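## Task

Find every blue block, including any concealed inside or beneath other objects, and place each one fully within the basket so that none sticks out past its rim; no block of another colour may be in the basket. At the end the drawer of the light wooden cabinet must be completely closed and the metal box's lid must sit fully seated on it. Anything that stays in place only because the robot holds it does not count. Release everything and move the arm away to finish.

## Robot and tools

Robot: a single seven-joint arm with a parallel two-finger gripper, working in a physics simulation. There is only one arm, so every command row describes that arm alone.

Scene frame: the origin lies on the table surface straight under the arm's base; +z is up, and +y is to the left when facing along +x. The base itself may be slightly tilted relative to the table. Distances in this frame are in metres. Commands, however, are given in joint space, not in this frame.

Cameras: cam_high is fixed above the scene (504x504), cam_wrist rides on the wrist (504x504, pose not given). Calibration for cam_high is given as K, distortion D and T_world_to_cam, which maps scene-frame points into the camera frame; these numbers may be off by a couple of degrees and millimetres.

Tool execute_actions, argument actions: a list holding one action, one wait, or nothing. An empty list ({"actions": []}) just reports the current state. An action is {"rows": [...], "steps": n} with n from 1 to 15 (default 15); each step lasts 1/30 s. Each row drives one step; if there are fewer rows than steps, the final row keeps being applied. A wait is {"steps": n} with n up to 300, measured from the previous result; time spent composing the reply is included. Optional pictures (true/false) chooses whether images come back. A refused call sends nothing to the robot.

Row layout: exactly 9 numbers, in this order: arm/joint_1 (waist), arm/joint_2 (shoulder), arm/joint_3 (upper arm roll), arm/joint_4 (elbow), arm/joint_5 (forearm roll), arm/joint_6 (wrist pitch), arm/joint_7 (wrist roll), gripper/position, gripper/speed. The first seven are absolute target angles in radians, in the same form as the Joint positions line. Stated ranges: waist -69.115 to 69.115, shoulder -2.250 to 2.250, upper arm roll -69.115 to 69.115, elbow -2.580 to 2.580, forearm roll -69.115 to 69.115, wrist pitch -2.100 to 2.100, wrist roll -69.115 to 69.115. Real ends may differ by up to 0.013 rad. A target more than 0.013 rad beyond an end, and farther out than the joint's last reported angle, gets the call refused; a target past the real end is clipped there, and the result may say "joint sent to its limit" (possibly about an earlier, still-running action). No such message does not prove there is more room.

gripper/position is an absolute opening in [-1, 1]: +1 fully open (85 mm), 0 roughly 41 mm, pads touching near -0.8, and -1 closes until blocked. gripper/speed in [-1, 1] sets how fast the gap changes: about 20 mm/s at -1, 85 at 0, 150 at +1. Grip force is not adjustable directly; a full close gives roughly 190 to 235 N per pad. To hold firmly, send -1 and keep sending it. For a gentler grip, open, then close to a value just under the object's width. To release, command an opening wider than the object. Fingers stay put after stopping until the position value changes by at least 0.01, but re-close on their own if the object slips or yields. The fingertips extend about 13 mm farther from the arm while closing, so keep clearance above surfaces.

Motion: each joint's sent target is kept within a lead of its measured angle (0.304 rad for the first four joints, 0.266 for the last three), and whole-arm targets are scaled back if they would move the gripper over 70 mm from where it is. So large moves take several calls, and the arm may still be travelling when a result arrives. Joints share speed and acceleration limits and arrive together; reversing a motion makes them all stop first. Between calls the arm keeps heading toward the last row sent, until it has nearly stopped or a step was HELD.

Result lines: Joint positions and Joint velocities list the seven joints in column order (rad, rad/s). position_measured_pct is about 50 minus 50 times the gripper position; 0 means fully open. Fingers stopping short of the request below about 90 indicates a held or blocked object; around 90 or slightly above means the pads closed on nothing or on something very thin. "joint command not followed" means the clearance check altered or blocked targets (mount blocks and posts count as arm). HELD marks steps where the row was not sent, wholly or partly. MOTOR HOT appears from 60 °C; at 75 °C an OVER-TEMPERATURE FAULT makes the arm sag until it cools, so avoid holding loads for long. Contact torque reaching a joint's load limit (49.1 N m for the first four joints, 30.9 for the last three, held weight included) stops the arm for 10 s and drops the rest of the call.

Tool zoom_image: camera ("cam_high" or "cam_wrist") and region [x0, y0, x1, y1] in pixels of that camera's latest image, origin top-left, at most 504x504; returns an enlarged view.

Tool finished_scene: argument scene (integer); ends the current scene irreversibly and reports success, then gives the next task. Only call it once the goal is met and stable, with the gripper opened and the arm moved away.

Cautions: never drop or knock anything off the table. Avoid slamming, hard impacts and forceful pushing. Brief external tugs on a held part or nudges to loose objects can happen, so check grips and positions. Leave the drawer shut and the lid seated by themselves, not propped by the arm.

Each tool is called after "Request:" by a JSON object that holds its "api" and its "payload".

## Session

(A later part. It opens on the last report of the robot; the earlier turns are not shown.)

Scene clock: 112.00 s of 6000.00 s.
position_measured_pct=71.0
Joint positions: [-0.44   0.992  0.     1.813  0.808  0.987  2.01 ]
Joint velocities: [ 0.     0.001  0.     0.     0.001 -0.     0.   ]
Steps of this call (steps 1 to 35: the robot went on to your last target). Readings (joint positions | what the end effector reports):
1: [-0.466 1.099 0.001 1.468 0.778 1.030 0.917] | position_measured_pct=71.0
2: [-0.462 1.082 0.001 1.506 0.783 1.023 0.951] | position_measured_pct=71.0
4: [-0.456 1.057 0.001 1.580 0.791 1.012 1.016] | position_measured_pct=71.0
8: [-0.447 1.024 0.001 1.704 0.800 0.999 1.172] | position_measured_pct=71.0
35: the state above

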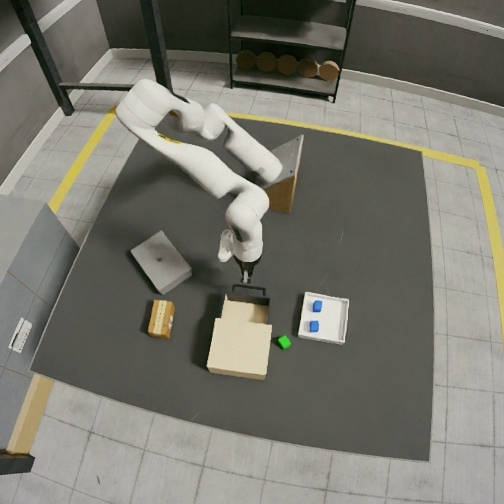

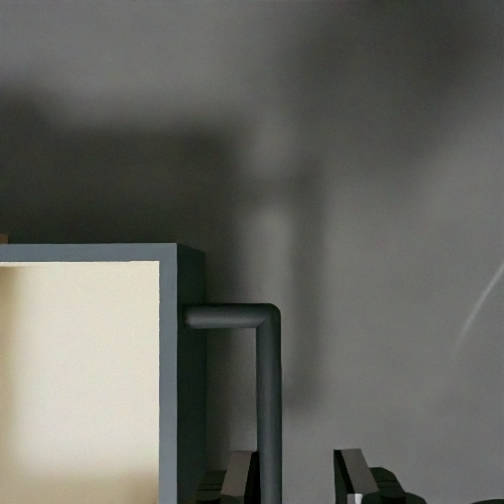

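Request:
{"api": "execute_actions", "payload": {"actions": [{"rows":[[-0.351,1.086,0,1.83,0.954,0.904,1.912,-0.36,0]],"steps":13}], "pictures": false}}

Request:
{"api": "execute_actions", "payload": {"actions": [{"rows":[[-0.351,1.086,0,1.83,0.954,0.904,1.912,-0.6,0],[-0.351,1.086,0,1.83,0.954,0.904,1.912,-0.6,0],[-0.349,1.088,0,1.82,0.951,0.908,1.92,-0.6,0],[-0.346,1.091,0,1.805,0.947,0.914,1.933,-0.6,0],[-0.342,1.095,0,1.789,0.942,0.92,1.946,-0.6,0],[-0.339,1.098,0,1.774,0.938,0.927,1.959,-0.6,0],[-0.335,1.102,0,1.758,0.934,0.933,1.972,-0.6,0],[-0.332,1.105,0,1.743,0.929,0.939,1.985,-0.6,0],[-0.328,1.109,0,1.727,0.925,0.945,1.998,-0.6,0],[-0.325,1.112,0,1.712,0.92,0.952,2.011,-0.6,0],[-0.321,1.116,0,1.696,0.916,0.958,2.024,-0.6,0],[-0.319,1.12,0,1.681,0.912,0.964,2.034,-0.6,0],[-0.316,1.125,0,1.667,0.909,0.969,2.044,-0.6,0],[-0.314,1.129,0,1.652,0.905,0.975,2.055,-0.6,0],[-0.311,1.133,0,1.637,0.901,0.981,2.065,-0.6,0]]}], "pictures": false}}

Request:
{"api": "execute_actions", "payload": {"actions": [{"rows":[[-0.309,1.137,0,1.622,0.898,0.986,2.075,-0.6,0],[-0.306,1.142,0,1.608,0.894,0.992,2.085,-0.6,0],[-0.304,1.146,0,1.593,0.89,0.998,2.095,-0.6,0],[-0.302,1.15,0,1.578,0.887,1.003,2.106,-0.6,0],[-0.299,1.155,0,1.564,0.883,1.009,2.116,-0.6,0],[-0.297,1.159,0,1.549,0.88,1.014,2.126,-0.6,0],[-0.294,1.163,0,1.534,0.876,1.02,2.136,-0.6,0],[-0.292,1.167,0,1.519,0.872,1.026,2.147,-0.6,0],[-0.289,1.172,0,1.505,0.869,1.031,2.157,-0.6,0],[-0.287,1.176,0,1.49,0.865,1.037,2.167,-0.6,0],[-0.287,1.176,0,1.49,0.865,1.037,2.167,-0.6,0],[-0.286,1.178,0,1.483,0.863,1.04,2.172,-0.6,0],[-0.285,1.18,0,1.476,0.862,1.042,2.177,-0.6,0]]}], "pictures": false}}

Request:
{"api": "execute_actions", "payload": {"actions": [{"rows":[[-0.283,1.184,0,1.463,0.858,1.047,2.186,-0.6,0]],"steps":10}]}}

Scene clock: 129.17 s of 6000.00 s.
position_measured_pct=67.9
Joint positions: [-0.353  1.084 -0.     1.83   0.954  0.904  1.912]
Joint velocities: [ 0.016  0.015 -0.001  0.001 -0.    -0.001 -0.001]
Steps of this call (steps 1 to 15: the robot went on to your last target; steps 16 to 90: nothing new was sent; then 13.73 s passed at rest; steps 91 to 103: all 13 steps of this action). Readings (joint positions | what the end effector reports):
91: [-0.439 0.993 -0.000 1.813 0.809 0.986 2.009] | position_measured_pct=71.0
92: [-0.432 1.000 -0.001 1.814 0.817 0.982 2.004] | position_measured_pct=70.2
94: [-0.404 1.029 -0.002 1.818 0.858 0.958 1.976] | position_measured_pct=68.7
98: [-0.356 1.081 0.002 1.830 0.949 0.907 1.915] | position_measured_pct=67.9
103: the state above

Scene clock: 129.67 s of 6000.00 s.
position_measured_pct=80.2
Joint positions: [-0.316  1.125  0.001  1.67   0.909  0.969  2.043]
Joint velocities: [ 0.079  0.121 -0.003 -0.446 -0.116  0.175  0.32 ]
Steps of this call (steps 1 to 15: all 15 steps of this action). Readings (joint positions | what the end effector reports):
1: [-0.352 1.085 0.000 1.830 0.954 0.904 1.912] | position_measured_pct=67.9
2: [-0.352 1.085 0.000 1.830 0.954 0.904 1.912] | position_measured_pct=68.3
4: [-0.350 1.087 -0.000 1.824 0.952 0.907 1.917] | position_measured_pct=72.6
8: [-0.338 1.099 -0.000 1.774 0.937 0.927 1.959] | position_measured_pct=79.4
15: the state above

Scene clock: 130.17 s of 6000.00 s.
position_measured_pct=80.2
Joint positions: [-0.285  1.179  0.001  1.479  0.861  1.043  2.176]
Joint velocities: [ 0.004  0.007 -0.002 -0.026 -0.019  0.024  0.03 ]
Steps of this call (steps 1 to 15: all 15 steps of this action). Readings (joint positions | what the end effector reports):
1: [-0.314 1.129 0.001 1.655 0.905 0.975 2.053] | position_measured_pct=80.2
2: [-0.311 1.133 0.001 1.640 0.902 0.981 2.063] | position_measured_pct=80.2
4: [-0.306 1.142 0.001 1.610 0.894 0.992 2.084] | position_measured_pct=80.2
8: [-0.296 1.159 0.000 1.551 0.880 1.015 2.125] | position_measured_pct=80.2
15: the state above

Scene clock: 130.50 s of 6000.00 s.
position_measured_pct=80.2
Joint positions: [-0.283  1.184 -0.     1.466  0.855  1.05   2.186]
Joint velocities: [-0.     0.     0.    -0.001  0.001  0.002  0.   ]
Steps of this call (steps 1 to 10: all 10 steps of this action). Readings (joint positions | what the end effector reports):
1: [-0.285 1.179 0.000 1.478 0.861 1.044 2.177] | position_measured_pct=80.2
2: [-0.284 1.182 -0.000 1.472 0.858 1.047 2.181] | position_measured_pct=80.2
4: [-0.283 1.184 -0.000 1.467 0.855 1.050 2.186] | position_measured_pct=80.2
8: [-0.283 1.184 -0.000 1.466 0.856 1.050 2.186] | position_measured_pct=80.2
10: the state above

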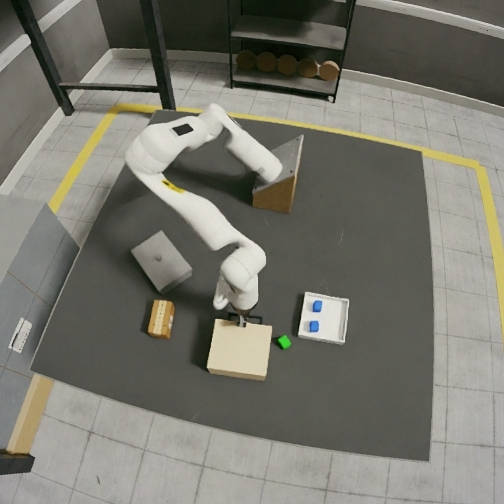

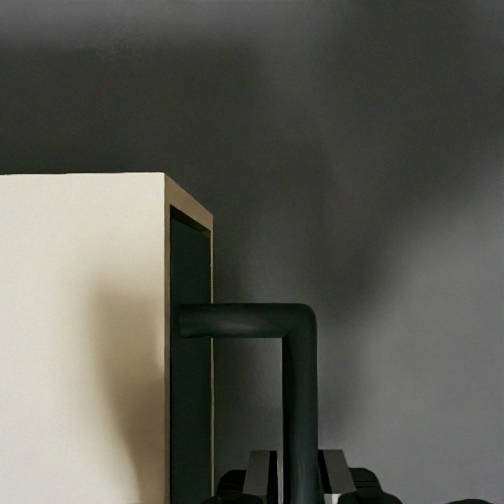

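Request:
{"api": "execute_actions", "payload": {"actions": [{"rows":[[-0.285,1.18,0,1.476,0.862,1.042,2.177,-0.45,0],[-0.285,1.18,0,1.476,0.862,1.042,2.177,-0.45,0],[-0.285,1.18,0,1.476,0.862,1.042,2.177,-0.45,0],[-0.285,1.18,0,1.476,0.862,1.042,2.177,-0.45,0],[-0.375,1.09,0,1.435,0.75,1.165,2.25,-0.45,0]]}], "pictures": false}}

Request:
{"api": "execute_actions", "payload": {"actions": [{"rows":[[-0.02,0.8,0,1.375,0.84,1.225,1.15,1,0]]}], "pictures": false}}

Request:
{"api": "execute_actions", "payload": {"actions": [{"steps":25}]}}

Scene clock: 138.90 s of 6000.00 s.
position_measured_pct=72.6
Joint positions: [-0.372  1.092 -0.     1.435  0.75   1.165  2.25 ]
Joint velocities: [-0.019 -0.017  0.017  0.003 -0.     0.006  0.001]
Steps of this call (steps 1 to 15: the robot went on to your last target; steps 16 to 90: nothing new was sent; then 4.90 s passed at rest; steps 91 to 105: all 15 steps of this action). Readings (joint positions | what the end effector reports):
91: [-0.283 1.184 -0.000 1.467 0.856 1.050 2.185] | position_measured_pct=80.2
92: [-0.284 1.182 -0.000 1.472 0.859 1.046 2.182] | position_measured_pct=79.4
94: [-0.285 1.180 -0.000 1.476 0.862 1.043 2.177] | position_measured_pct=75.8
98: [-0.322 1.145 0.003 1.461 0.822 1.087 2.203] | position_measured_pct=72.6
105: the state above

Scene clock: 139.40 s of 6000.00 s.
position_measured_pct=35.7
Joint positions: [-0.094  0.859  0.001  1.386  0.823  1.213  1.895]
Joint velocities: [ 0.424 -0.345  0.013 -0.074  0.114  0.08  -1.214]
Steps of this call (steps 1 to 15: all 15 steps of this action). Readings (joint positions | what the end effector reports):
1: [-0.372 1.090 -0.000 1.435 0.750 1.165 2.249] | position_measured_pct=72.6
2: [-0.365 1.084 -0.002 1.434 0.751 1.165 2.245] | position_measured_pct=71.8
4: [-0.337 1.058 -0.004 1.430 0.757 1.170 2.223] | position_measured_pct=67.9
8: [-0.242 0.980 -0.002 1.413 0.783 1.186 2.138] | position_measured_pct=56.3
15: the state above

Scene clock: 140.23 s of 6000.00 s.
position_measured_pct=0.0
Joint positions: [-0.02   0.8    0.     1.375  0.84   1.225  1.15 ]
Joint velocities: [ 0.001 -0.001 -0.    -0.     0.    -0.002 -0.   ]
Steps of this call (steps 1 to 25: the robot went on to your last target). Readings (joint positions | what the end effector reports):
1: [-0.081 0.849 0.001 1.384 0.826 1.215 1.855] | position_measured_pct=32.5
2: [-0.070 0.840 0.001 1.382 0.829 1.217 1.814] | position_measured_pct=29.8
4: [-0.054 0.827 0.001 1.380 0.833 1.220 1.733] | position_measured_pct=23.8
8: [-0.035 0.812 0.000 1.377 0.837 1.223 1.570] | position_measured_pct=11.5
25: the state above

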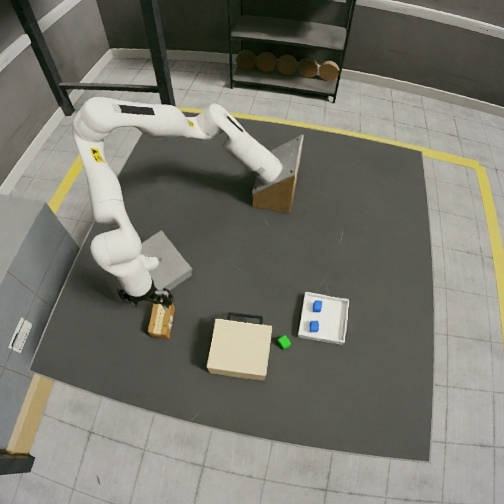

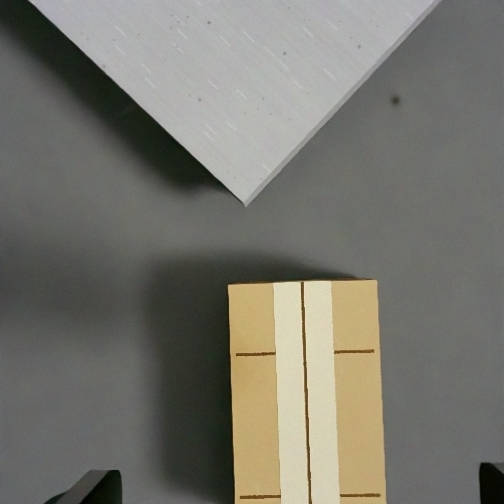

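Request:
{"api": "execute_actions", "payload": {"actions": [{"rows":[[0.103,0.915,0,1.43,0.954,1.049,1.101,1,0]],"steps":14}], "pictures": false}}

Request:
{"api": "execute_actions", "payload": {"actions": [{"rows":[[0.103,0.915,0,1.43,0.954,1.049,1.101,0.2,0.2]]}], "pictures": false}}

Request:
{"api": "execute_actions", "payload": {"actions": [{"rows":[[0.006,0.826,0,1.402,0.87,1.173,1.14,0.2,0]],"steps":12}]}}

Scene clock: 153.53 s of 6000.00 s.
position_measured_pct=0.0
Joint positions: [ 0.101  0.914 -0.     1.43   0.954  1.049  1.101]
Joint velocities: [ 0.018  0.013 -0.001  0.001  0.002 -0.003 -0.   ]
Steps of this call (steps 1 to 30: the robot went on to your last target; steps 31 to 90: nothing new was sent; then 9.83 s passed at rest; steps 91 to 104: all 14 steps of this action). Readings (joint positions | what the end effector reports):
91: [-0.019 0.801 -0.000 1.375 0.841 1.224 1.150] | position_measured_pct=0.0
92: [-0.012 0.807 -0.002 1.377 0.845 1.217 1.148] | position_measured_pct=0.0
94: [0.017 0.833 -0.003 1.388 0.870 1.178 1.137] | position_measured_pct=0.0
98: [0.089 0.903 0.002 1.424 0.942 1.068 1.106] | position_measured_pct=0.0
104: the state above

Scene clock: 154.03 s of 6000.00 s.
position_measured_pct=34.9
Joint positions: [ 0.102  0.914 -0.     1.43   0.954  1.049  1.101]
Joint velocities: [-0.001 -0.001  0.001  0.    -0.001 -0.001 -0.   ]
Steps of this call (steps 1 to 15: all 15 steps of this action). Readings (joint positions | what the end effector reports):
1: [0.101 0.914 -0.000 1.430 0.954 1.049 1.101] | position_measured_pct=0.0
2: [0.102 0.914 0.000 1.430 0.954 1.049 1.101] | position_measured_pct=0.8
4: [0.102 0.915 0.000 1.430 0.954 1.049 1.101] | position_measured_pct=5.6
8: [0.103 0.915 0.000 1.430 0.954 1.049 1.101] | position_measured_pct=18.3
15: the state above

Scene clock: 154.43 s of 6000.00 s.
position_measured_pct=34.9
Joint positions: [ 0.008  0.828 -0.     1.402  0.87   1.173  1.14 ]
Joint velocities: [-0.018 -0.015  0.007  0.002  0.001  0.003  0.001]
Steps of this call (steps 1 to 12: all 12 steps of this action). Readings (joint positions | what the end effector reports):
1: [0.101 0.913 -0.000 1.430 0.953 1.050 1.101] | position_measured_pct=34.9
2: [0.095 0.908 0.001 1.429 0.949 1.057 1.103] | position_measured_pct=34.9
4: [0.065 0.882 0.003 1.422 0.926 1.091 1.114] | position_measured_pct=34.9
8: [0.011 0.830 -0.003 1.402 0.873 1.168 1.139] | position_measured_pct=34.9
12: the state above

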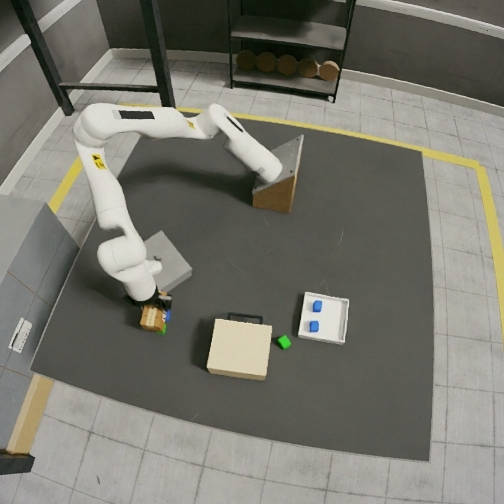

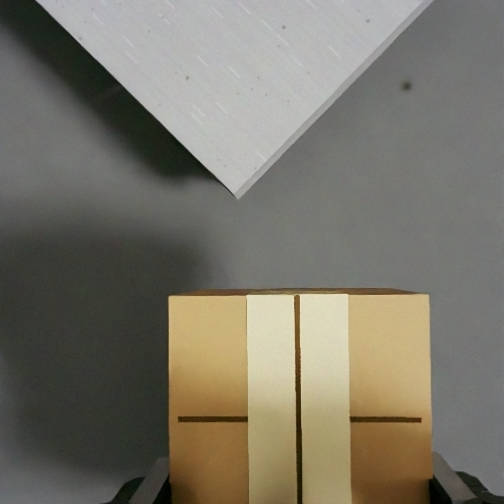

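Request:
{"api": "execute_actions", "payload": {"actions": [{"rows":[[0.195,0.725,0,1.27,0.84,1.2,1.3,0.2,0]],"steps":13}], "pictures": false}}

Request:
{"api": "execute_actions", "payload": {"actions": [{"rows":[[0.267,0.788,0,1.29,0.893,1.104,1.3,0.2,0],[0.267,0.788,0,1.29,0.893,1.104,1.3,0.2,0],[0.267,0.788,0,1.29,0.893,1.104,1.3,0.2,0],[0.267,0.788,0,1.29,0.893,1.104,1.3,0.2,0],[0.267,0.788,0,1.29,0.893,1.104,1.3,0.2,0],[0.267,0.788,0,1.29,0.893,1.104,1.3,0.2,0],[0.267,0.788,0,1.29,0.893,1.104,1.3,0.2,0],[0.267,0.788,0,1.29,0.893,1.104,1.3,0.2,0],[0.273,0.794,0,1.291,0.898,1.096,1.3,0.2,0],[0.273,0.794,0,1.291,0.898,1.096,1.3,0.2,0],[0.279,0.799,0,1.292,0.902,1.088,1.3,0.2,0]]}], "pictures": false}}

Request:
{"api": "execute_actions", "payload": {"actions": [{"rows":[[0.279,0.799,0,1.292,0.902,1.088,1.3,0.2,0],[0.279,0.799,0,1.292,0.902,1.088,1.3,0.2,0],[0.279,0.799,0,1.292,0.902,1.088,1.3,0.7,0]],"steps":9}], "pictures": false}}

Request:
{"api": "execute_actions", "payload": {"actions": [{"rows":[[0.195,0.725,0,1.27,0.84,1.2,1.3,0.7,0]],"steps":10}], "pictures": false}}

Request:
{"api": "execute_actions", "payload": {"actions": [{"rows":[[0.006,0.826,0,1.402,0.87,1.173,1.14,0.2,0]]}]}}

Scene clock: 164.73 s of 6000.00 s.
position_measured_pct=34.9
Joint positions: [0.189 0.726 0.003 1.27  0.842 1.201 1.3  ]
Joint velocities: [ 0.029 -0.011 -0.04  -0.016 -0.032 -0.008  0.021]
Steps of this call (steps 1 to 15: the robot went on to your last target; steps 16 to 90: nothing new was sent; then 6.87 s passed at rest; steps 91 to 103: all 13 steps of this action). Readings (joint positions | what the end effector reports):
91: [0.008 0.825 -0.000 1.401 0.870 1.173 1.141] | position_measured_pct=34.9
92: [0.014 0.822 -0.002 1.398 0.868 1.173 1.145] | position_measured_pct=34.9
94: [0.043 0.808 -0.004 1.379 0.863 1.177 1.167] | position_measured_pct=34.9
98: [0.137 0.758 -0.001 1.313 0.850 1.191 1.247] | position_measured_pct=34.9
103: the state above

Scene clock: 165.23 s of 6000.00 s.
position_measured_pct=34.9
Joint positions: [0.278 0.798 0.    1.292 0.902 1.088 1.3  ]
Joint velocities: [ 0.009  0.004 -0.008 -0.003 -0.    -0.004  0.   ]
Steps of this call (steps 1 to 15: all 15 steps of this action). Readings (joint positions | what the end effector reports):
1: [0.192 0.727 0.002 1.270 0.841 1.199 1.300] | position_measured_pct=34.9
2: [0.199 0.732 -0.001 1.271 0.844 1.192 1.300] | position_measured_pct=34.9
4: [0.230 0.756 -0.003 1.278 0.864 1.157 1.300] | position_measured_pct=34.9
8: [0.263 0.786 0.003 1.291 0.893 1.106 1.300] | position_measured_pct=34.9
15: the state above

Scene clock: 165.53 s of 6000.00 s.
position_measured_pct=22.2
Joint positions: [0.279 0.799 0.    1.292 0.902 1.088 1.3  ]
Joint velocities: [ 0.001  0.001 -0.     0.     0.    -0.    -0.   ]
Steps of this call (steps 1 to 9: all 9 steps of this action). Readings (joint positions | what the end effector reports):
1: [0.278 0.798 0.000 1.292 0.902 1.088 1.300] | position_measured_pct=34.9
2: [0.278 0.799 0.000 1.292 0.902 1.088 1.300] | position_measured_pct=34.9
4: [0.279 0.799 0.000 1.292 0.902 1.088 1.300] | position_measured_pct=34.9
8: [0.279 0.799 0.000 1.292 0.902 1.088 1.300] | position_measured_pct=25.0
9: the state above

Scene clock: 165.87 s of 6000.00 s.
position_measured_pct=15.1
Joint positions: [ 0.198  0.727 -0.001  1.27   0.84   1.2    1.3  ]
Joint velocities: [-0.018 -0.011  0.028  0.01  -0.     0.012  0.   ]
Steps of this call (steps 1 to 10: all 10 steps of this action). Readings (joint positions | what the end effector reports):
1: [0.277 0.798 0.000 1.292 0.901 1.089 1.300] | position_measured_pct=19.4
2: [0.271 0.793 0.002 1.291 0.898 1.096 1.300] | position_measured_pct=17.1
4: [0.242 0.768 0.003 1.285 0.878 1.132 1.300] | position_measured_pct=15.5
8: [0.199 0.728 -0.003 1.269 0.841 1.197 1.300] | position_measured_pct=15.1
10: the state above

Scene clock: 166.37 s of 6000.00 s.
position_measured_pct=39.7
Joint positions: [ 0.01   0.825 -0.001  1.402  0.87   1.173  1.14 ]
Joint velocities: [-0.028  0.006  0.023  0.004  0.008  0.005 -0.001]
Steps of this call (steps 1 to 15: all 15 steps of this action). Readings (joint positions | what the end effector reports):
1: [0.196 0.727 0.000 1.270 0.840 1.200 1.299] | position_measured_pct=15.1
2: [0.189 0.730 0.002 1.274 0.842 1.200 1.295] | position_measured_pct=15.5
4: [0.159 0.744 0.004 1.293 0.847 1.196 1.272] | position_measured_pct=19.4
8: [0.064 0.795 0.001 1.359 0.861 1.181 1.192] | position_measured_pct=31.0
15: the state above

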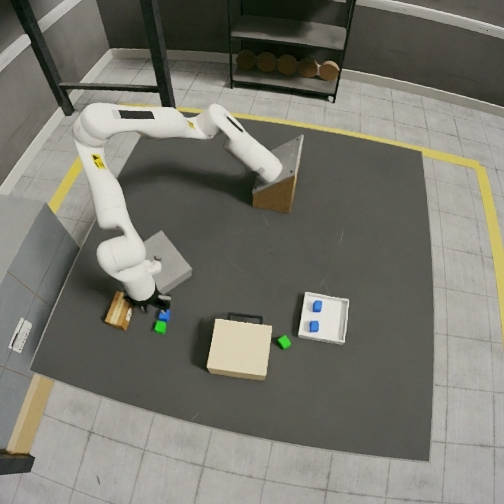

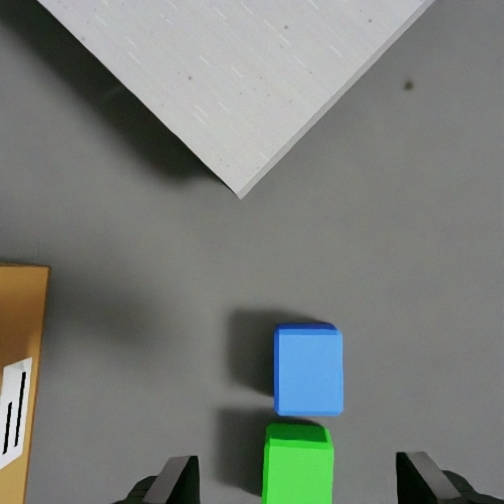

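Request:
{"api": "execute_actions", "payload": {"actions": [{"rows":[[0.112,0.888,0,1.526,0.993,1.005,1.02,0.2,0]]}]}}

Scene clock: 172.17 s of 6000.00 s.
position_measured_pct=40.1
Joint positions: [ 0.111  0.888 -0.     1.526  0.993  1.005  1.02 ]
Joint velocities: [ 0.012  0.003  0.001  0.002  0.001  0.001 -0.   ]
Steps of this call (steps 1 to 15: the robot went on to your last target; steps 16 to 90: nothing new was sent; then 2.30 s passed at rest; steps 91 to 105: all 15 steps of this action). Readings (joint positions | what the end effector reports):
91: [0.007 0.827 -0.000 1.403 0.871 1.172 1.139] | position_measured_pct=40.1
92: [0.013 0.829 -0.001 1.408 0.876 1.165 1.134] | position_measured_pct=40.1
94: [0.038 0.843 -0.003 1.435 0.902 1.128 1.109] | position_measured_pct=40.1
98: [0.101 0.882 0.002 1.513 0.980 1.023 1.032] | position_measured_pct=40.1
105: the state above

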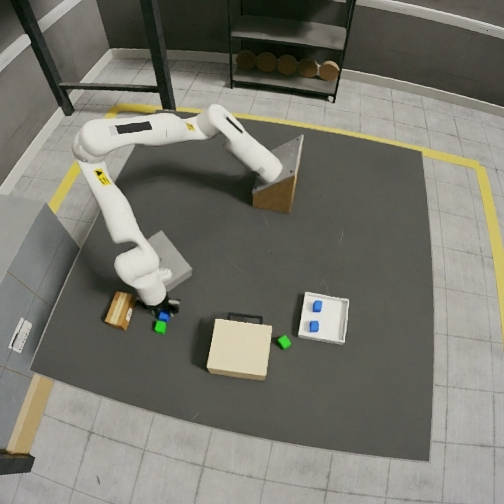

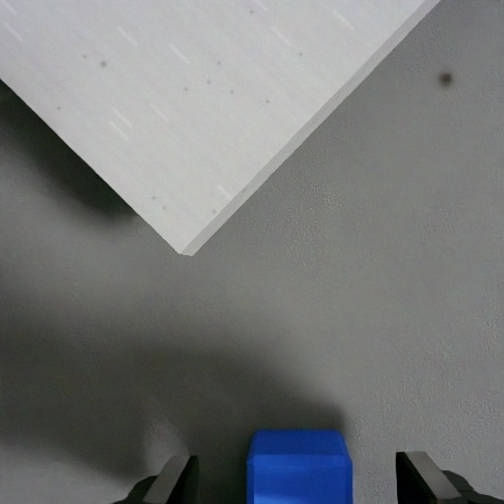

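Request:
{"api": "execute_actions", "payload": {"actions": [{"rows":[[0.112,0.888,0,1.526,0.993,1.005,1.02,-1,0]],"steps":14}], "pictures": false}}

Request:
{"api": "execute_actions", "payload": {"actions": [{"rows":[[-0.05,0.74,0,1.48,0.85,1.2,1.02,-1,0]],"steps":12}], "pictures": false}}

Request:
{"api": "execute_actions", "payload": {"actions": [{"rows":[[-0.42,1.05,0,1.47,0.74,1.17,0.75,-1,0]]}], "pictures": false}}

Request:
{"api": "execute_actions", "payload": {"actions": [{"rows":[[-0.63,1.668,0,0.775,0.572,1.33,0.55,-1,0]]}], "pictures": false}}

Request:
{"api": "execute_actions", "payload": {"actions": [{"steps":18}], "pictures": false}}

Request:
{"api": "execute_actions", "payload": {"actions": [{"rows":[[-0.588,1.721,0,0.808,0.617,1.245,0.52,-1,0],[-0.588,1.721,0,0.808,0.617,1.245,0.52,-1,0],[-0.588,1.721,0,0.808,0.617,1.245,0.52,-1,0],[-0.588,1.721,0,0.808,0.617,1.245,0.52,-1,0],[-0.588,1.721,0,0.808,0.617,1.245,0.52,-1,0],[-0.588,1.721,0,0.808,0.617,1.245,0.52,-1,0],[-0.588,1.721,0,0.808,0.617,1.245,0.52,-1,0],[-0.584,1.726,0,0.81,0.622,1.237,0.52,-1,0],[-0.584,1.726,0,0.81,0.622,1.237,0.52,-1,0],[-0.58,1.732,0,0.811,0.626,1.229,0.52,-1,0]]}]}}

Scene clock: 185.03 s of 6000.00 s.
position_measured_pct=69.4
Joint positions: [ 0.111  0.887 -0.     1.526  0.993  1.006  1.02 ]
Joint velocities: [ 0.001  0.001  0.001 -0.002  0.002 -0.004  0.   ]
Steps of this call (steps 1 to 15: the robot went on to your last target; steps 16 to 90: nothing new was sent; then 9.40 s passed at rest; steps 91 to 104: all 14 steps of this action). Readings (joint positions | what the end effector reports):
91: [0.112 0.888 -0.000 1.526 0.993 1.005 1.020] | position_measured_pct=40.1
92: [0.112 0.888 -0.000 1.526 0.993 1.005 1.020] | position_measured_pct=40.5
94: [0.112 0.888 -0.000 1.526 0.993 1.005 1.020] | position_measured_pct=44.8
98: [0.112 0.888 0.000 1.526 0.993 1.005 1.020] | position_measured_pct=56.0
104: the state above

Scene clock: 185.43 s of 6000.00 s.
position_measured_pct=69.8
Joint positions: [-0.044  0.744 -0.002  1.479  0.85   1.199  1.02 ]
Joint velocities: [-0.023 -0.011  0.036  0.012 -0.02   0.031  0.   ]
Steps of this call (steps 1 to 12: all 12 steps of this action). Readings (joint positions | what the end effector reports):
1: [0.110 0.886 -0.000 1.526 0.992 1.006 1.020] | position_measured_pct=69.8
2: [0.104 0.881 0.001 1.525 0.988 1.012 1.020] | position_measured_pct=69.8
4: [0.074 0.855 0.003 1.518 0.964 1.044 1.020] | position_measured_pct=69.8
8: [-0.014 0.773 -0.000 1.490 0.884 1.153 1.020] | position_measured_pct=69.8
12: the state above

Scene clock: 185.93 s of 6000.00 s.
position_measured_pct=69.8
Joint positions: [-0.352  0.996  0.001  1.471  0.76   1.175  0.799]
Joint velocities: [-0.732  0.58  -0.021 -0.012 -0.228 -0.064 -0.527]
Steps of this call (steps 1 to 15: all 15 steps of this action). Readings (joint positions | what the end effector reports):
1: [-0.047 0.745 -0.001 1.480 0.850 1.200 1.019] | position_measured_pct=69.8
2: [-0.054 0.750 0.002 1.479 0.849 1.200 1.015] | position_measured_pct=69.8
4: [-0.082 0.778 0.004 1.477 0.841 1.198 0.993] | position_measured_pct=69.8
8: [-0.177 0.858 0.002 1.475 0.811 1.189 0.922] | position_measured_pct=69.8
15: the state above

Scene clock: 186.43 s of 6000.00 s.
position_measured_pct=69.8
Joint positions: [-0.579  1.444 -0.001  1.094  0.608  1.294  0.594]
Joint velocities: [-0.216  0.969  0.    -1.079 -0.162  0.16  -0.192]
Steps of this call (steps 1 to 15: all 15 steps of this action). Readings (joint positions | what the end effector reports):
1: [-0.376 1.016 -0.000 1.470 0.753 1.174 0.781] | position_measured_pct=69.8
2: [-0.397 1.039 -0.001 1.465 0.743 1.176 0.762] | position_measured_pct=69.8
4: [-0.435 1.090 -0.000 1.440 0.717 1.190 0.727] | position_measured_pct=69.8
8: [-0.504 1.211 -0.000 1.330 0.664 1.238 0.663] | position_measured_pct=69.8
15: the state above

Scene clock: 187.03 s of 6000.00 s.
position_measured_pct=69.8
Joint positions: [-0.63   1.667 -0.     0.775  0.572  1.33   0.55 ]
Joint velocities: [-0.002  0.01  -0.    -0.002  0.     0.001 -0.   ]
Steps of this call (steps 1 to 18: the robot went on to your last target). Readings (joint positions | what the end effector reports):
1: [-0.586 1.475 -0.001 1.057 0.603 1.299 0.588] | position_measured_pct=69.8
2: [-0.592 1.504 -0.001 1.018 0.598 1.304 0.582] | position_measured_pct=69.8
4: [-0.605 1.560 -0.000 0.935 0.589 1.313 0.571] | position_measured_pct=69.8
8: [-0.624 1.640 -0.001 0.814 0.576 1.325 0.555] | position_measured_pct=69.8
18: the state above

Scene clock: 187.53 s of 6000.00 s.
position_measured_pct=69.8
Joint positions: [-0.58   1.732  0.     0.811  0.626  1.229  0.52 ]
Joint velocities: [ 0.004  0.002 -0.001 -0.003  0.001 -0.002 -0.   ]
Steps of this call (steps 1 to 15: all 15 steps of this action). Readings (joint positions | what the end effector reports):
1: [-0.629 1.668 -0.000 0.776 0.573 1.329 0.550] | position_measured_pct=69.8
2: [-0.624 1.674 -0.001 0.778 0.577 1.320 0.547] | position_measured_pct=69.8
4: [-0.604 1.699 -0.001 0.792 0.598 1.280 0.533] | position_measured_pct=69.8
8: [-0.588 1.722 0.001 0.809 0.617 1.244 0.520] | position_measured_pct=69.8
15: the state above

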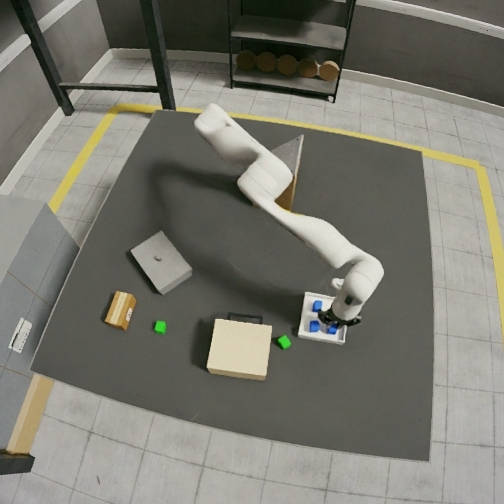

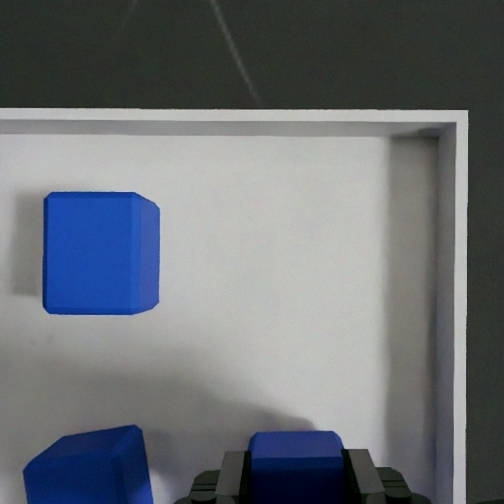

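Request:
{"api": "execute_actions", "payload": {"actions": [{"rows":[[-0.575,1.739,0,0.811,0.632,1.22,0.52,-1,0],[-0.575,1.739,0,0.811,0.632,1.22,0.52,-1,0],[-0.575,1.739,0,0.811,0.632,1.22,0.52,-1,0],[-0.575,1.739,0,0.811,0.632,1.22,0.52,-1,0],[-0.575,1.739,0,0.811,0.632,1.22,0.52,-0.18,0]],"steps":11}], "pictures": false}}

Request:
{"api": "execute_actions", "payload": {"actions": [{"rows":[[-0.63,1.668,0,0.775,0.572,1.33,0.55,-0.18,0]],"steps":9}], "pictures": false}}

Request:
{"api": "execute_actions", "payload": {"actions": [{"rows":[[-0.47,1.0,0,1.6,0.74,1.1,0.4,-0.18,0]]}], "pictures": false}}

Request:
{"api": "execute_actions", "payload": {"actions": [{"steps":8}], "pictures": false}}

Request:
{"api": "execute_actions", "payload": {"actions": [{"rows":[[0.031,0.401,0,2.005,0.947,1.054,0.216,-0.18,0]]}], "pictures": false}}

Request:
{"api": "execute_actions", "payload": {"actions": [{"steps":25}]}}

Scene clock: 203.17 s of 6000.00 s.
position_measured_pct=59.9
Joint positions: [-0.575  1.739 -0.     0.811  0.632  1.22   0.52 ]
Joint velocities: [ 0.     0.001  0.    -0.     0.001 -0.002 -0.   ]
Steps of this call (steps 1 to 15: the robot went on to your last target; steps 16 to 90: nothing new was sent; then 12.27 s passed at rest; steps 91 to 101: all 11 steps of this action). Readings (joint positions | what the end effector reports):
91: [-0.579 1.733 -0.000 0.811 0.627 1.228 0.520] | position_measured_pct=69.8
92: [-0.576 1.737 -0.001 0.810 0.630 1.223 0.520] | position_measured_pct=69.8
94: [-0.575 1.739 0.000 0.811 0.632 1.220 0.520] | position_measured_pct=69.8
98: [-0.575 1.739 -0.000 0.811 0.632 1.220 0.520] | position_measured_pct=65.1
101: the state above

Scene clock: 203.47 s of 6000.00 s.
position_measured_pct=58.7
Joint positions: [-0.628  1.669 -0.001  0.774  0.572  1.329  0.55 ]
Joint velocities: [-0.008 -0.     0.018  0.016 -0.007  0.017  0.002]
Steps of this call (steps 1 to 9: all 9 steps of this action). Readings (joint positions | what the end effector reports):
1: [-0.576 1.738 0.000 0.811 0.631 1.221 0.520] | position_measured_pct=59.5
2: [-0.581 1.733 0.001 0.809 0.627 1.229 0.522] | position_measured_pct=59.1
4: [-0.603 1.706 0.002 0.797 0.605 1.270 0.534] | position_measured_pct=58.7
8: [-0.628 1.669 -0.001 0.774 0.573 1.328 0.550] | position_measured_pct=58.7
9: the state above

Scene clock: 203.97 s of 6000.00 s.
position_measured_pct=58.7
Joint positions: [-0.506  1.275  0.     1.161  0.703  1.151  0.433]
Joint velocities: [ 0.146 -1.054  0.002  1.045  0.162 -0.213 -0.141]
Steps of this call (steps 1 to 15: all 15 steps of this action). Readings (joint positions | what the end effector reports):
1: [-0.628 1.667 -0.000 0.776 0.572 1.329 0.550] | position_measured_pct=58.7
2: [-0.625 1.661 -0.001 0.783 0.574 1.325 0.547] | position_measured_pct=58.7
4: [-0.610 1.632 -0.002 0.811 0.588 1.305 0.534] | position_measured_pct=58.7
8: [-0.560 1.516 -0.001 0.923 0.643 1.232 0.487] | position_measured_pct=58.7
15: the state above

Scene clock: 204.23 s of 6000.00 s.
position_measured_pct=58.7
Joint positions: [-0.479  1.069  0.     1.466  0.731  1.112  0.408]
Joint velocities: [ 0.075 -0.557 -0.002  1.105  0.069 -0.094 -0.066]
Steps of this call (steps 1 to 8: the robot went on to your last target). Readings (joint positions | what the end effector reports):
1: [-0.502 1.240 0.000 1.196 0.708 1.144 0.429] | position_measured_pct=58.7
2: [-0.497 1.207 0.000 1.233 0.713 1.138 0.425] | position_measured_pct=58.7
4: [-0.490 1.150 0.001 1.310 0.721 1.127 0.418] | position_measured_pct=58.7
8: the state above

Scene clock: 204.73 s of 6000.00 s.
position_measured_pct=58.7
Joint positions: [-0.173  0.713  0.     1.827  0.878  1.07   0.277]
Joint velocities: [ 0.654 -0.873  0.007  0.577  0.226 -0.05  -0.199]
Steps of this call (steps 1 to 15: all 15 steps of this action). Readings (joint positions | what the end effector reports):
1: [-0.476 1.050 0.000 1.501 0.734 1.109 0.406] | position_measured_pct=58.7
2: [-0.469 1.030 -0.001 1.532 0.737 1.105 0.402] | position_measured_pct=58.7
4: [-0.439 0.987 -0.003 1.577 0.757 1.097 0.384] | position_measured_pct=58.7
8: [-0.343 0.892 -0.001 1.670 0.813 1.084 0.335] | position_measured_pct=58.7
15: the state above

Scene clock: 205.57 s of 6000.00 s.
position_measured_pct=58.7
Joint positions: [0.031 0.401 0.    2.005 0.947 1.054 0.216]
Joint velocities: [ 0.002 -0.002  0.    -0.     0.001  0.     0.   ]
Steps of this call (steps 1 to 25: the robot went on to your last target). Readings (joint positions | what the end effector reports):
1: [-0.152 0.683 0.000 1.846 0.886 1.068 0.271] | position_measured_pct=58.7
2: [-0.132 0.652 0.000 1.864 0.893 1.066 0.265] | position_measured_pct=58.7
4: [-0.091 0.589 0.000 1.899 0.906 1.063 0.252] | position_measured_pct=58.7
8: [-0.013 0.468 0.001 1.967 0.933 1.058 0.229] | position_measured_pct=58.7
25: the state above

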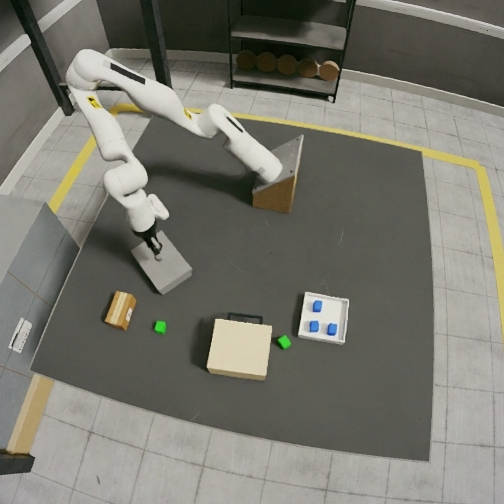

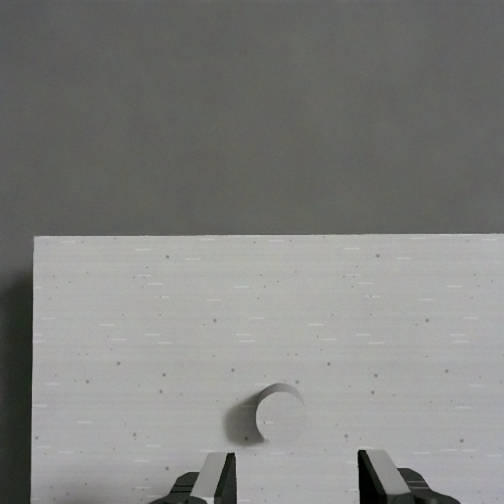

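Request:
{"api": "execute_actions", "payload": {"actions": [{"rows":[[0.103,0.451,0,2.062,1.044,0.958,0.14,-0.18,0]]}]}}

Scene clock: 212.97 s of 6000.00 s.
position_measured_pct=58.7
Joint positions: [0.102 0.451 0.    2.062 1.044 0.958 0.14 ]
Joint velocities: [0.007 0.003 0.    0.001 0.001 0.001 0.   ]
Steps of this call (steps 1 to 15: the robot went on to your last target; steps 16 to 90: nothing new was sent; then 3.90 s passed at rest; steps 91 to 105: all 15 steps of this action). Readings (joint positions | what the end effector reports):
91: [0.033 0.402 -0.000 2.006 0.948 1.053 0.215] | position_measured_pct=58.7
92: [0.040 0.406 -0.001 2.010 0.955 1.046 0.210] | position_measured_pct=58.7
94: [0.070 0.427 -0.002 2.031 0.991 1.010 0.182] | position_measured_pct=58.7
98: [0.098 0.448 0.001 2.061 1.043 0.960 0.141] | position_measured_pct=58.7
105: the state above

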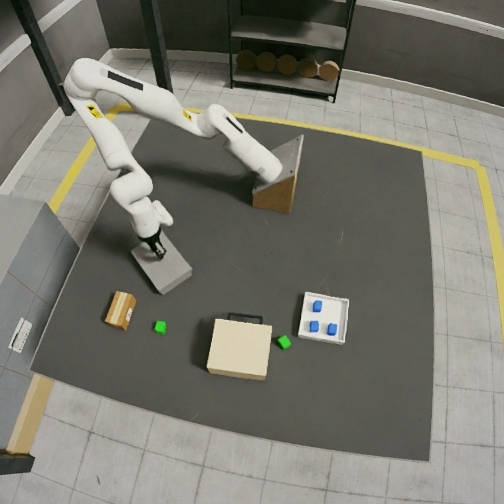

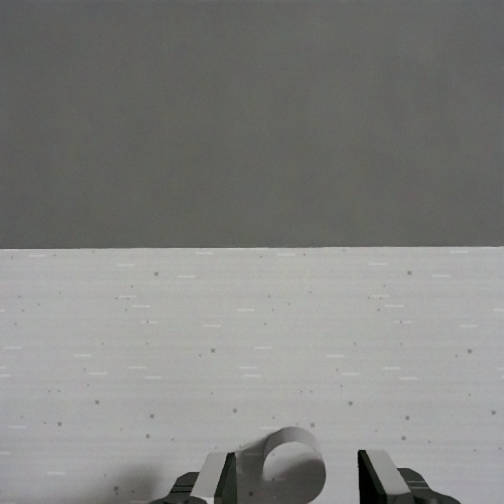

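Request:
{"api": "execute_actions", "payload": {"actions": [{"rows":[[0.13,0.474,0,2.069,1.08,0.93,0.115,-0.18,0],[0.13,0.474,0,2.069,1.08,0.93,0.115,-0.18,0],[0.13,0.474,0,2.069,1.08,0.93,0.115,-0.18,0],[0.155,0.496,0,2.075,1.114,0.905,0.093,-0.18,0]],"steps":13}]}}

Request:
{"api": "execute_actions", "payload": {"actions": [{"rows":[[0.155,0.496,0,2.075,1.114,0.905,0.093,-1,0]],"steps":12}]}}

Scene clock: 219.13 s of 6000.00 s.
position_measured_pct=58.7
Joint positions: [0.154 0.495 0.    2.075 1.114 0.905 0.093]
Joint velocities: [0.009 0.007 0.001 0.001 0.    0.003 0.   ]
Steps of this call (steps 1 to 15: the robot went on to your last target; steps 16 to 90: nothing new was sent; then 2.73 s passed at rest; steps 91 to 103: all 13 steps of this action). Readings (joint positions | what the end effector reports):
91: [0.105 0.452 -0.000 2.062 1.045 0.957 0.139] | position_measured_pct=58.7
92: [0.112 0.458 -0.001 2.063 1.052 0.952 0.135] | position_measured_pct=58.7
94: [0.131 0.474 -0.000 2.068 1.076 0.933 0.118] | position_measured_pct=58.7
98: [0.151 0.493 0.001 2.075 1.113 0.906 0.093] | position_measured_pct=58.7
103: the state above

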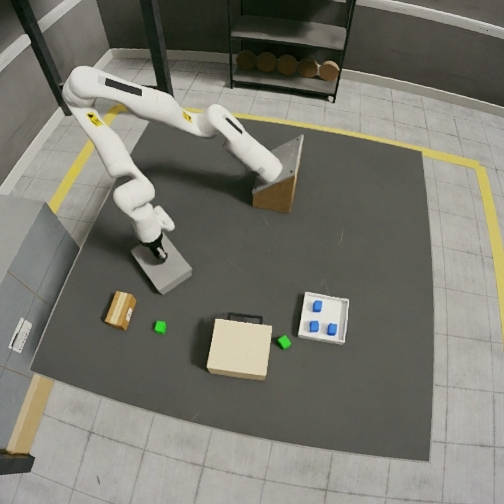

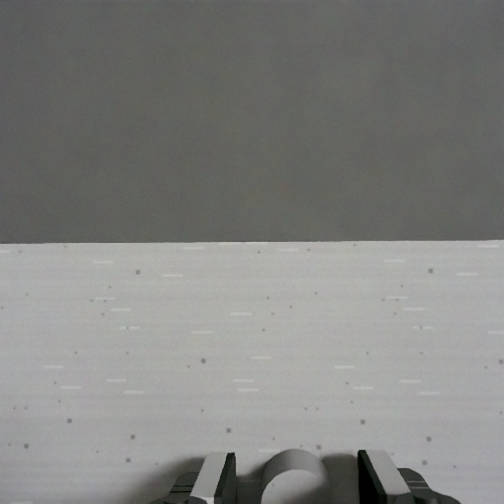

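Scene clock: 219.53 s of 6000.00 s.
position_measured_pct=78.2
Joint positions: [ 0.154  0.495 -0.     2.075  1.114  0.906  0.093]
Joint velocities: [-0.    -0.     0.001  0.    -0.001  0.001 -0.   ]
Steps of this call (steps 1 to 12: all 12 steps of this action). Readings (joint positions | what the end effector reports):
1: [0.154 0.495 0.000 2.075 1.114 0.905 0.093] | position_measured_pct=58.7
2: [0.154 0.496 0.000 2.075 1.114 0.905 0.093] | position_measured_pct=59.5
4: [0.155 0.496 0.000 2.075 1.114 0.905 0.093] | position_measured_pct=63.5
8: [0.155 0.496 -0.000 2.075 1.114 0.905 0.093] | position_measured_pct=74.2
12: the state above

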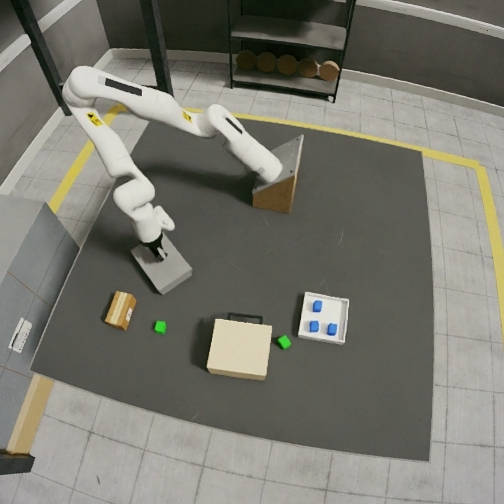

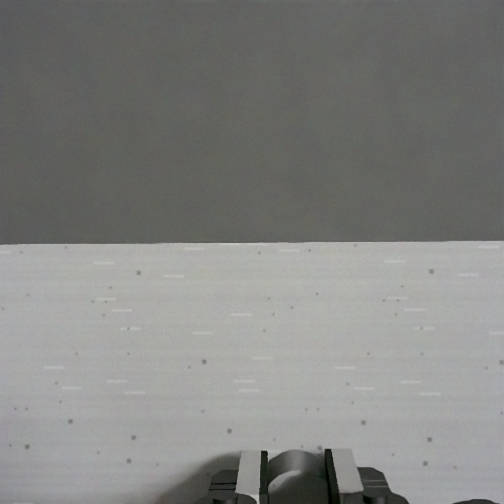

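Request:
{"api": "execute_actions", "payload": {"actions": [{"rows":[[0.142,0.485,0,2.072,1.097,0.918,0.104,-1,0],[0.142,0.485,0,2.072,1.097,0.918,0.104,-1,0],[0.13,0.474,0,2.069,1.08,0.93,0.115,-1,0],[0.13,0.474,0,2.069,1.08,0.93,0.115,-1,0],[0.103,0.451,0,2.062,1.044,0.958,0.14,-1,0],[0.103,0.451,0,2.062,1.044,0.958,0.14,-1,0],[0.031,0.401,0,2.005,0.947,1.054,0.216,-1,0]]}], "pictures": false}}

Request:
{"api": "execute_actions", "payload": {"actions": [{"rows":[[-0.477,0.863,0,2.135,0.891,0.87,0.216,-1,0]]}], "pictures": false}}

Request:
{"api": "execute_actions", "payload": {"actions": [{"steps":12}]}}

Request:
{"api": "zoom_image", "payload": {"camera": "cam_high", "region": [110, 220, 278, 388]}}

Scene clock: 233.27 s of 6000.00 s.
position_measured_pct=78.2
Joint positions: [ 0.035  0.403 -0.     2.006  0.947  1.054  0.216]
Joint velocities: [-0.032 -0.02   0.011 -0.007 -0.003  0.008  0.003]
Steps of this call (steps 1 to 15: the robot went on to your last target; steps 16 to 90: nothing new was sent; then 10.23 s passed at rest; steps 91 to 105: all 15 steps of this action). Readings (joint positions | what the end effector reports):
91: [0.153 0.494 -0.000 2.075 1.113 0.906 0.094] | position_measured_pct=78.2
92: [0.146 0.489 0.001 2.074 1.106 0.911 0.098] | position_measured_pct=78.2
94: [0.134 0.477 0.001 2.071 1.088 0.924 0.110] | position_measured_pct=78.2
98: [0.089 0.442 0.001 2.057 1.032 0.969 0.149] | position_measured_pct=78.2
105: the state above

Scene clock: 233.77 s of 6000.00 s.
position_measured_pct=78.2
Joint positions: [-0.32   0.731  0.001  2.101  0.906  0.916  0.216]
Joint velocities: [-0.984  0.824 -0.006  0.201 -0.088 -0.288  0.   ]
Steps of this call (steps 1 to 15: all 15 steps of this action). Readings (joint positions | what the end effector reports):
1: [0.032 0.404 0.000 2.006 0.947 1.054 0.216] | position_measured_pct=78.2
2: [0.025 0.410 0.002 2.008 0.947 1.052 0.216] | position_measured_pct=78.2
4: [-0.005 0.439 0.003 2.019 0.943 1.036 0.216] | position_measured_pct=78.2
8: [-0.107 0.541 0.001 2.054 0.927 0.985 0.216] | position_measured_pct=78.2
15: the state above

Scene clock: 234.17 s of 6000.00 s.
position_measured_pct=78.2
Joint positions: [-0.474  0.861 -0.     2.135  0.891  0.87   0.216]
Joint velocities: [-0.029  0.022  0.     0.001 -0.001 -0.001 -0.   ]
Steps of this call (steps 1 to 12: the robot went on to your last target). Readings (joint positions | what the end effector reports):
1: [-0.353 0.759 0.000 2.108 0.903 0.906 0.216] | position_measured_pct=78.2
2: [-0.385 0.786 -0.000 2.115 0.900 0.896 0.216] | position_measured_pct=78.2
4: [-0.433 0.827 -0.002 2.126 0.894 0.880 0.216] | position_measured_pct=78.2
8: [-0.467 0.856 -0.002 2.135 0.890 0.869 0.216] | position_measured_pct=78.2
12: the state above

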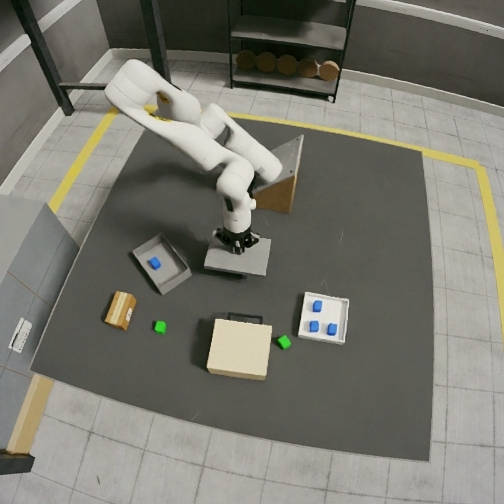

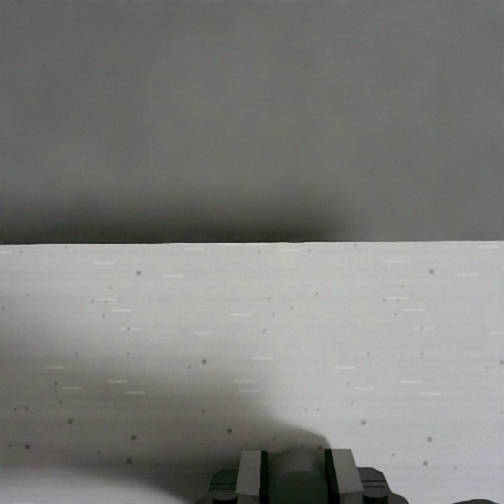

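Region (110, 220, 278, 388) of cam_high's 504x504 image, scaled by 3.000, with more detail than that image has.

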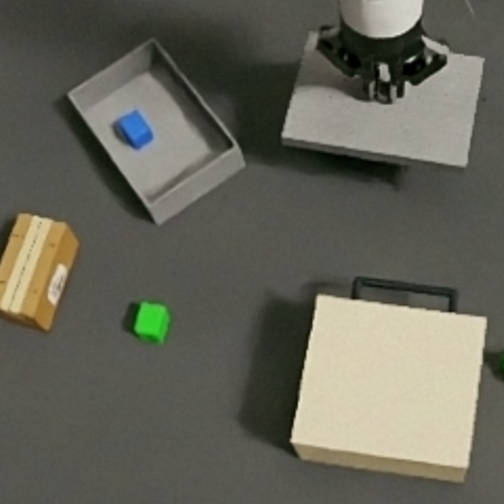

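Request:
{"api": "execute_actions", "payload": {"actions": [{"rows":[[-0.337,1.021,0,2.178,1.193,0.763,0.0,-1,0]]}], "pictures": false}}

Request:
{"api": "execute_actions", "payload": {"actions": [{"rows":[[-0.331,1.028,0,2.179,1.206,0.76,-0.01,-1,0],[-0.331,1.028,0,2.179,1.206,0.76,-0.01,-1,0],[-0.331,1.028,0,2.179,1.206,0.76,-0.01,-1,0],[-0.331,1.028,0,2.179,1.206,0.76,-0.01,-1,0],[-0.325,1.034,0,2.179,1.218,0.757,-0.02,-1,0],[-0.325,1.034,0,2.179,1.218,0.757,-0.02,-1,0],[-0.325,1.034,0,2.179,1.218,0.757,-0.02,-1,0],[-0.325,1.034,0,2.179,1.218,0.757,-0.02,-1,0],[-0.32,1.041,0,2.18,1.231,0.754,-0.03,-1,0]]}], "pictures": false}}

Scene clock: 239.57 s of 6000.00 s.
position_measured_pct=78.2
Joint positions: [-0.34   1.018  0.     2.178  1.193  0.763  0.   ]
Joint velocities: [ 0.026  0.029 -0.002  0.004 -0.    -0.    -0.001]
Steps of this call (steps 1 to 30: the robot went on to your last target; steps 31 to 90: nothing new was sent; then 1.90 s passed at rest; steps 91 to 105: all 15 steps of this action). Readings (joint positions | what the end effector reports):
91: [-0.476 0.864 -0.000 2.135 0.892 0.869 0.215] | position_measured_pct=78.2
92: [-0.469 0.871 -0.001 2.136 0.901 0.866 0.208] | position_measured_pct=78.2
94: [-0.442 0.901 -0.001 2.144 0.946 0.848 0.172] | position_measured_pct=78.2
98: [-0.374 0.979 0.000 2.166 1.103 0.794 0.062] | position_measured_pct=78.2
105: the state above

Scene clock: 240.07 s of 6000.00 s.
position_measured_pct=78.2
Joint positions: [-0.321  1.04  -0.     2.18   1.231  0.754 -0.03 ]
Joint velocities: [ 0.001 -0.    -0.003 -0.     0.001  0.003  0.   ]
Steps of this call (steps 1 to 15: all 15 steps of this action). Readings (joint positions | what the end effector reports):
1: [-0.338 1.020 -0.000 2.178 1.195 0.763 -0.001] | position_measured_pct=78.2
2: [-0.333 1.025 -0.000 2.178 1.202 0.761 -0.007] | position_measured_pct=78.2
4: [-0.332 1.027 0.000 2.179 1.206 0.760 -0.010] | position_measured_pct=78.2
8: [-0.326 1.033 0.000 2.179 1.218 0.757 -0.020] | position_measured_pct=78.2
15: the state above


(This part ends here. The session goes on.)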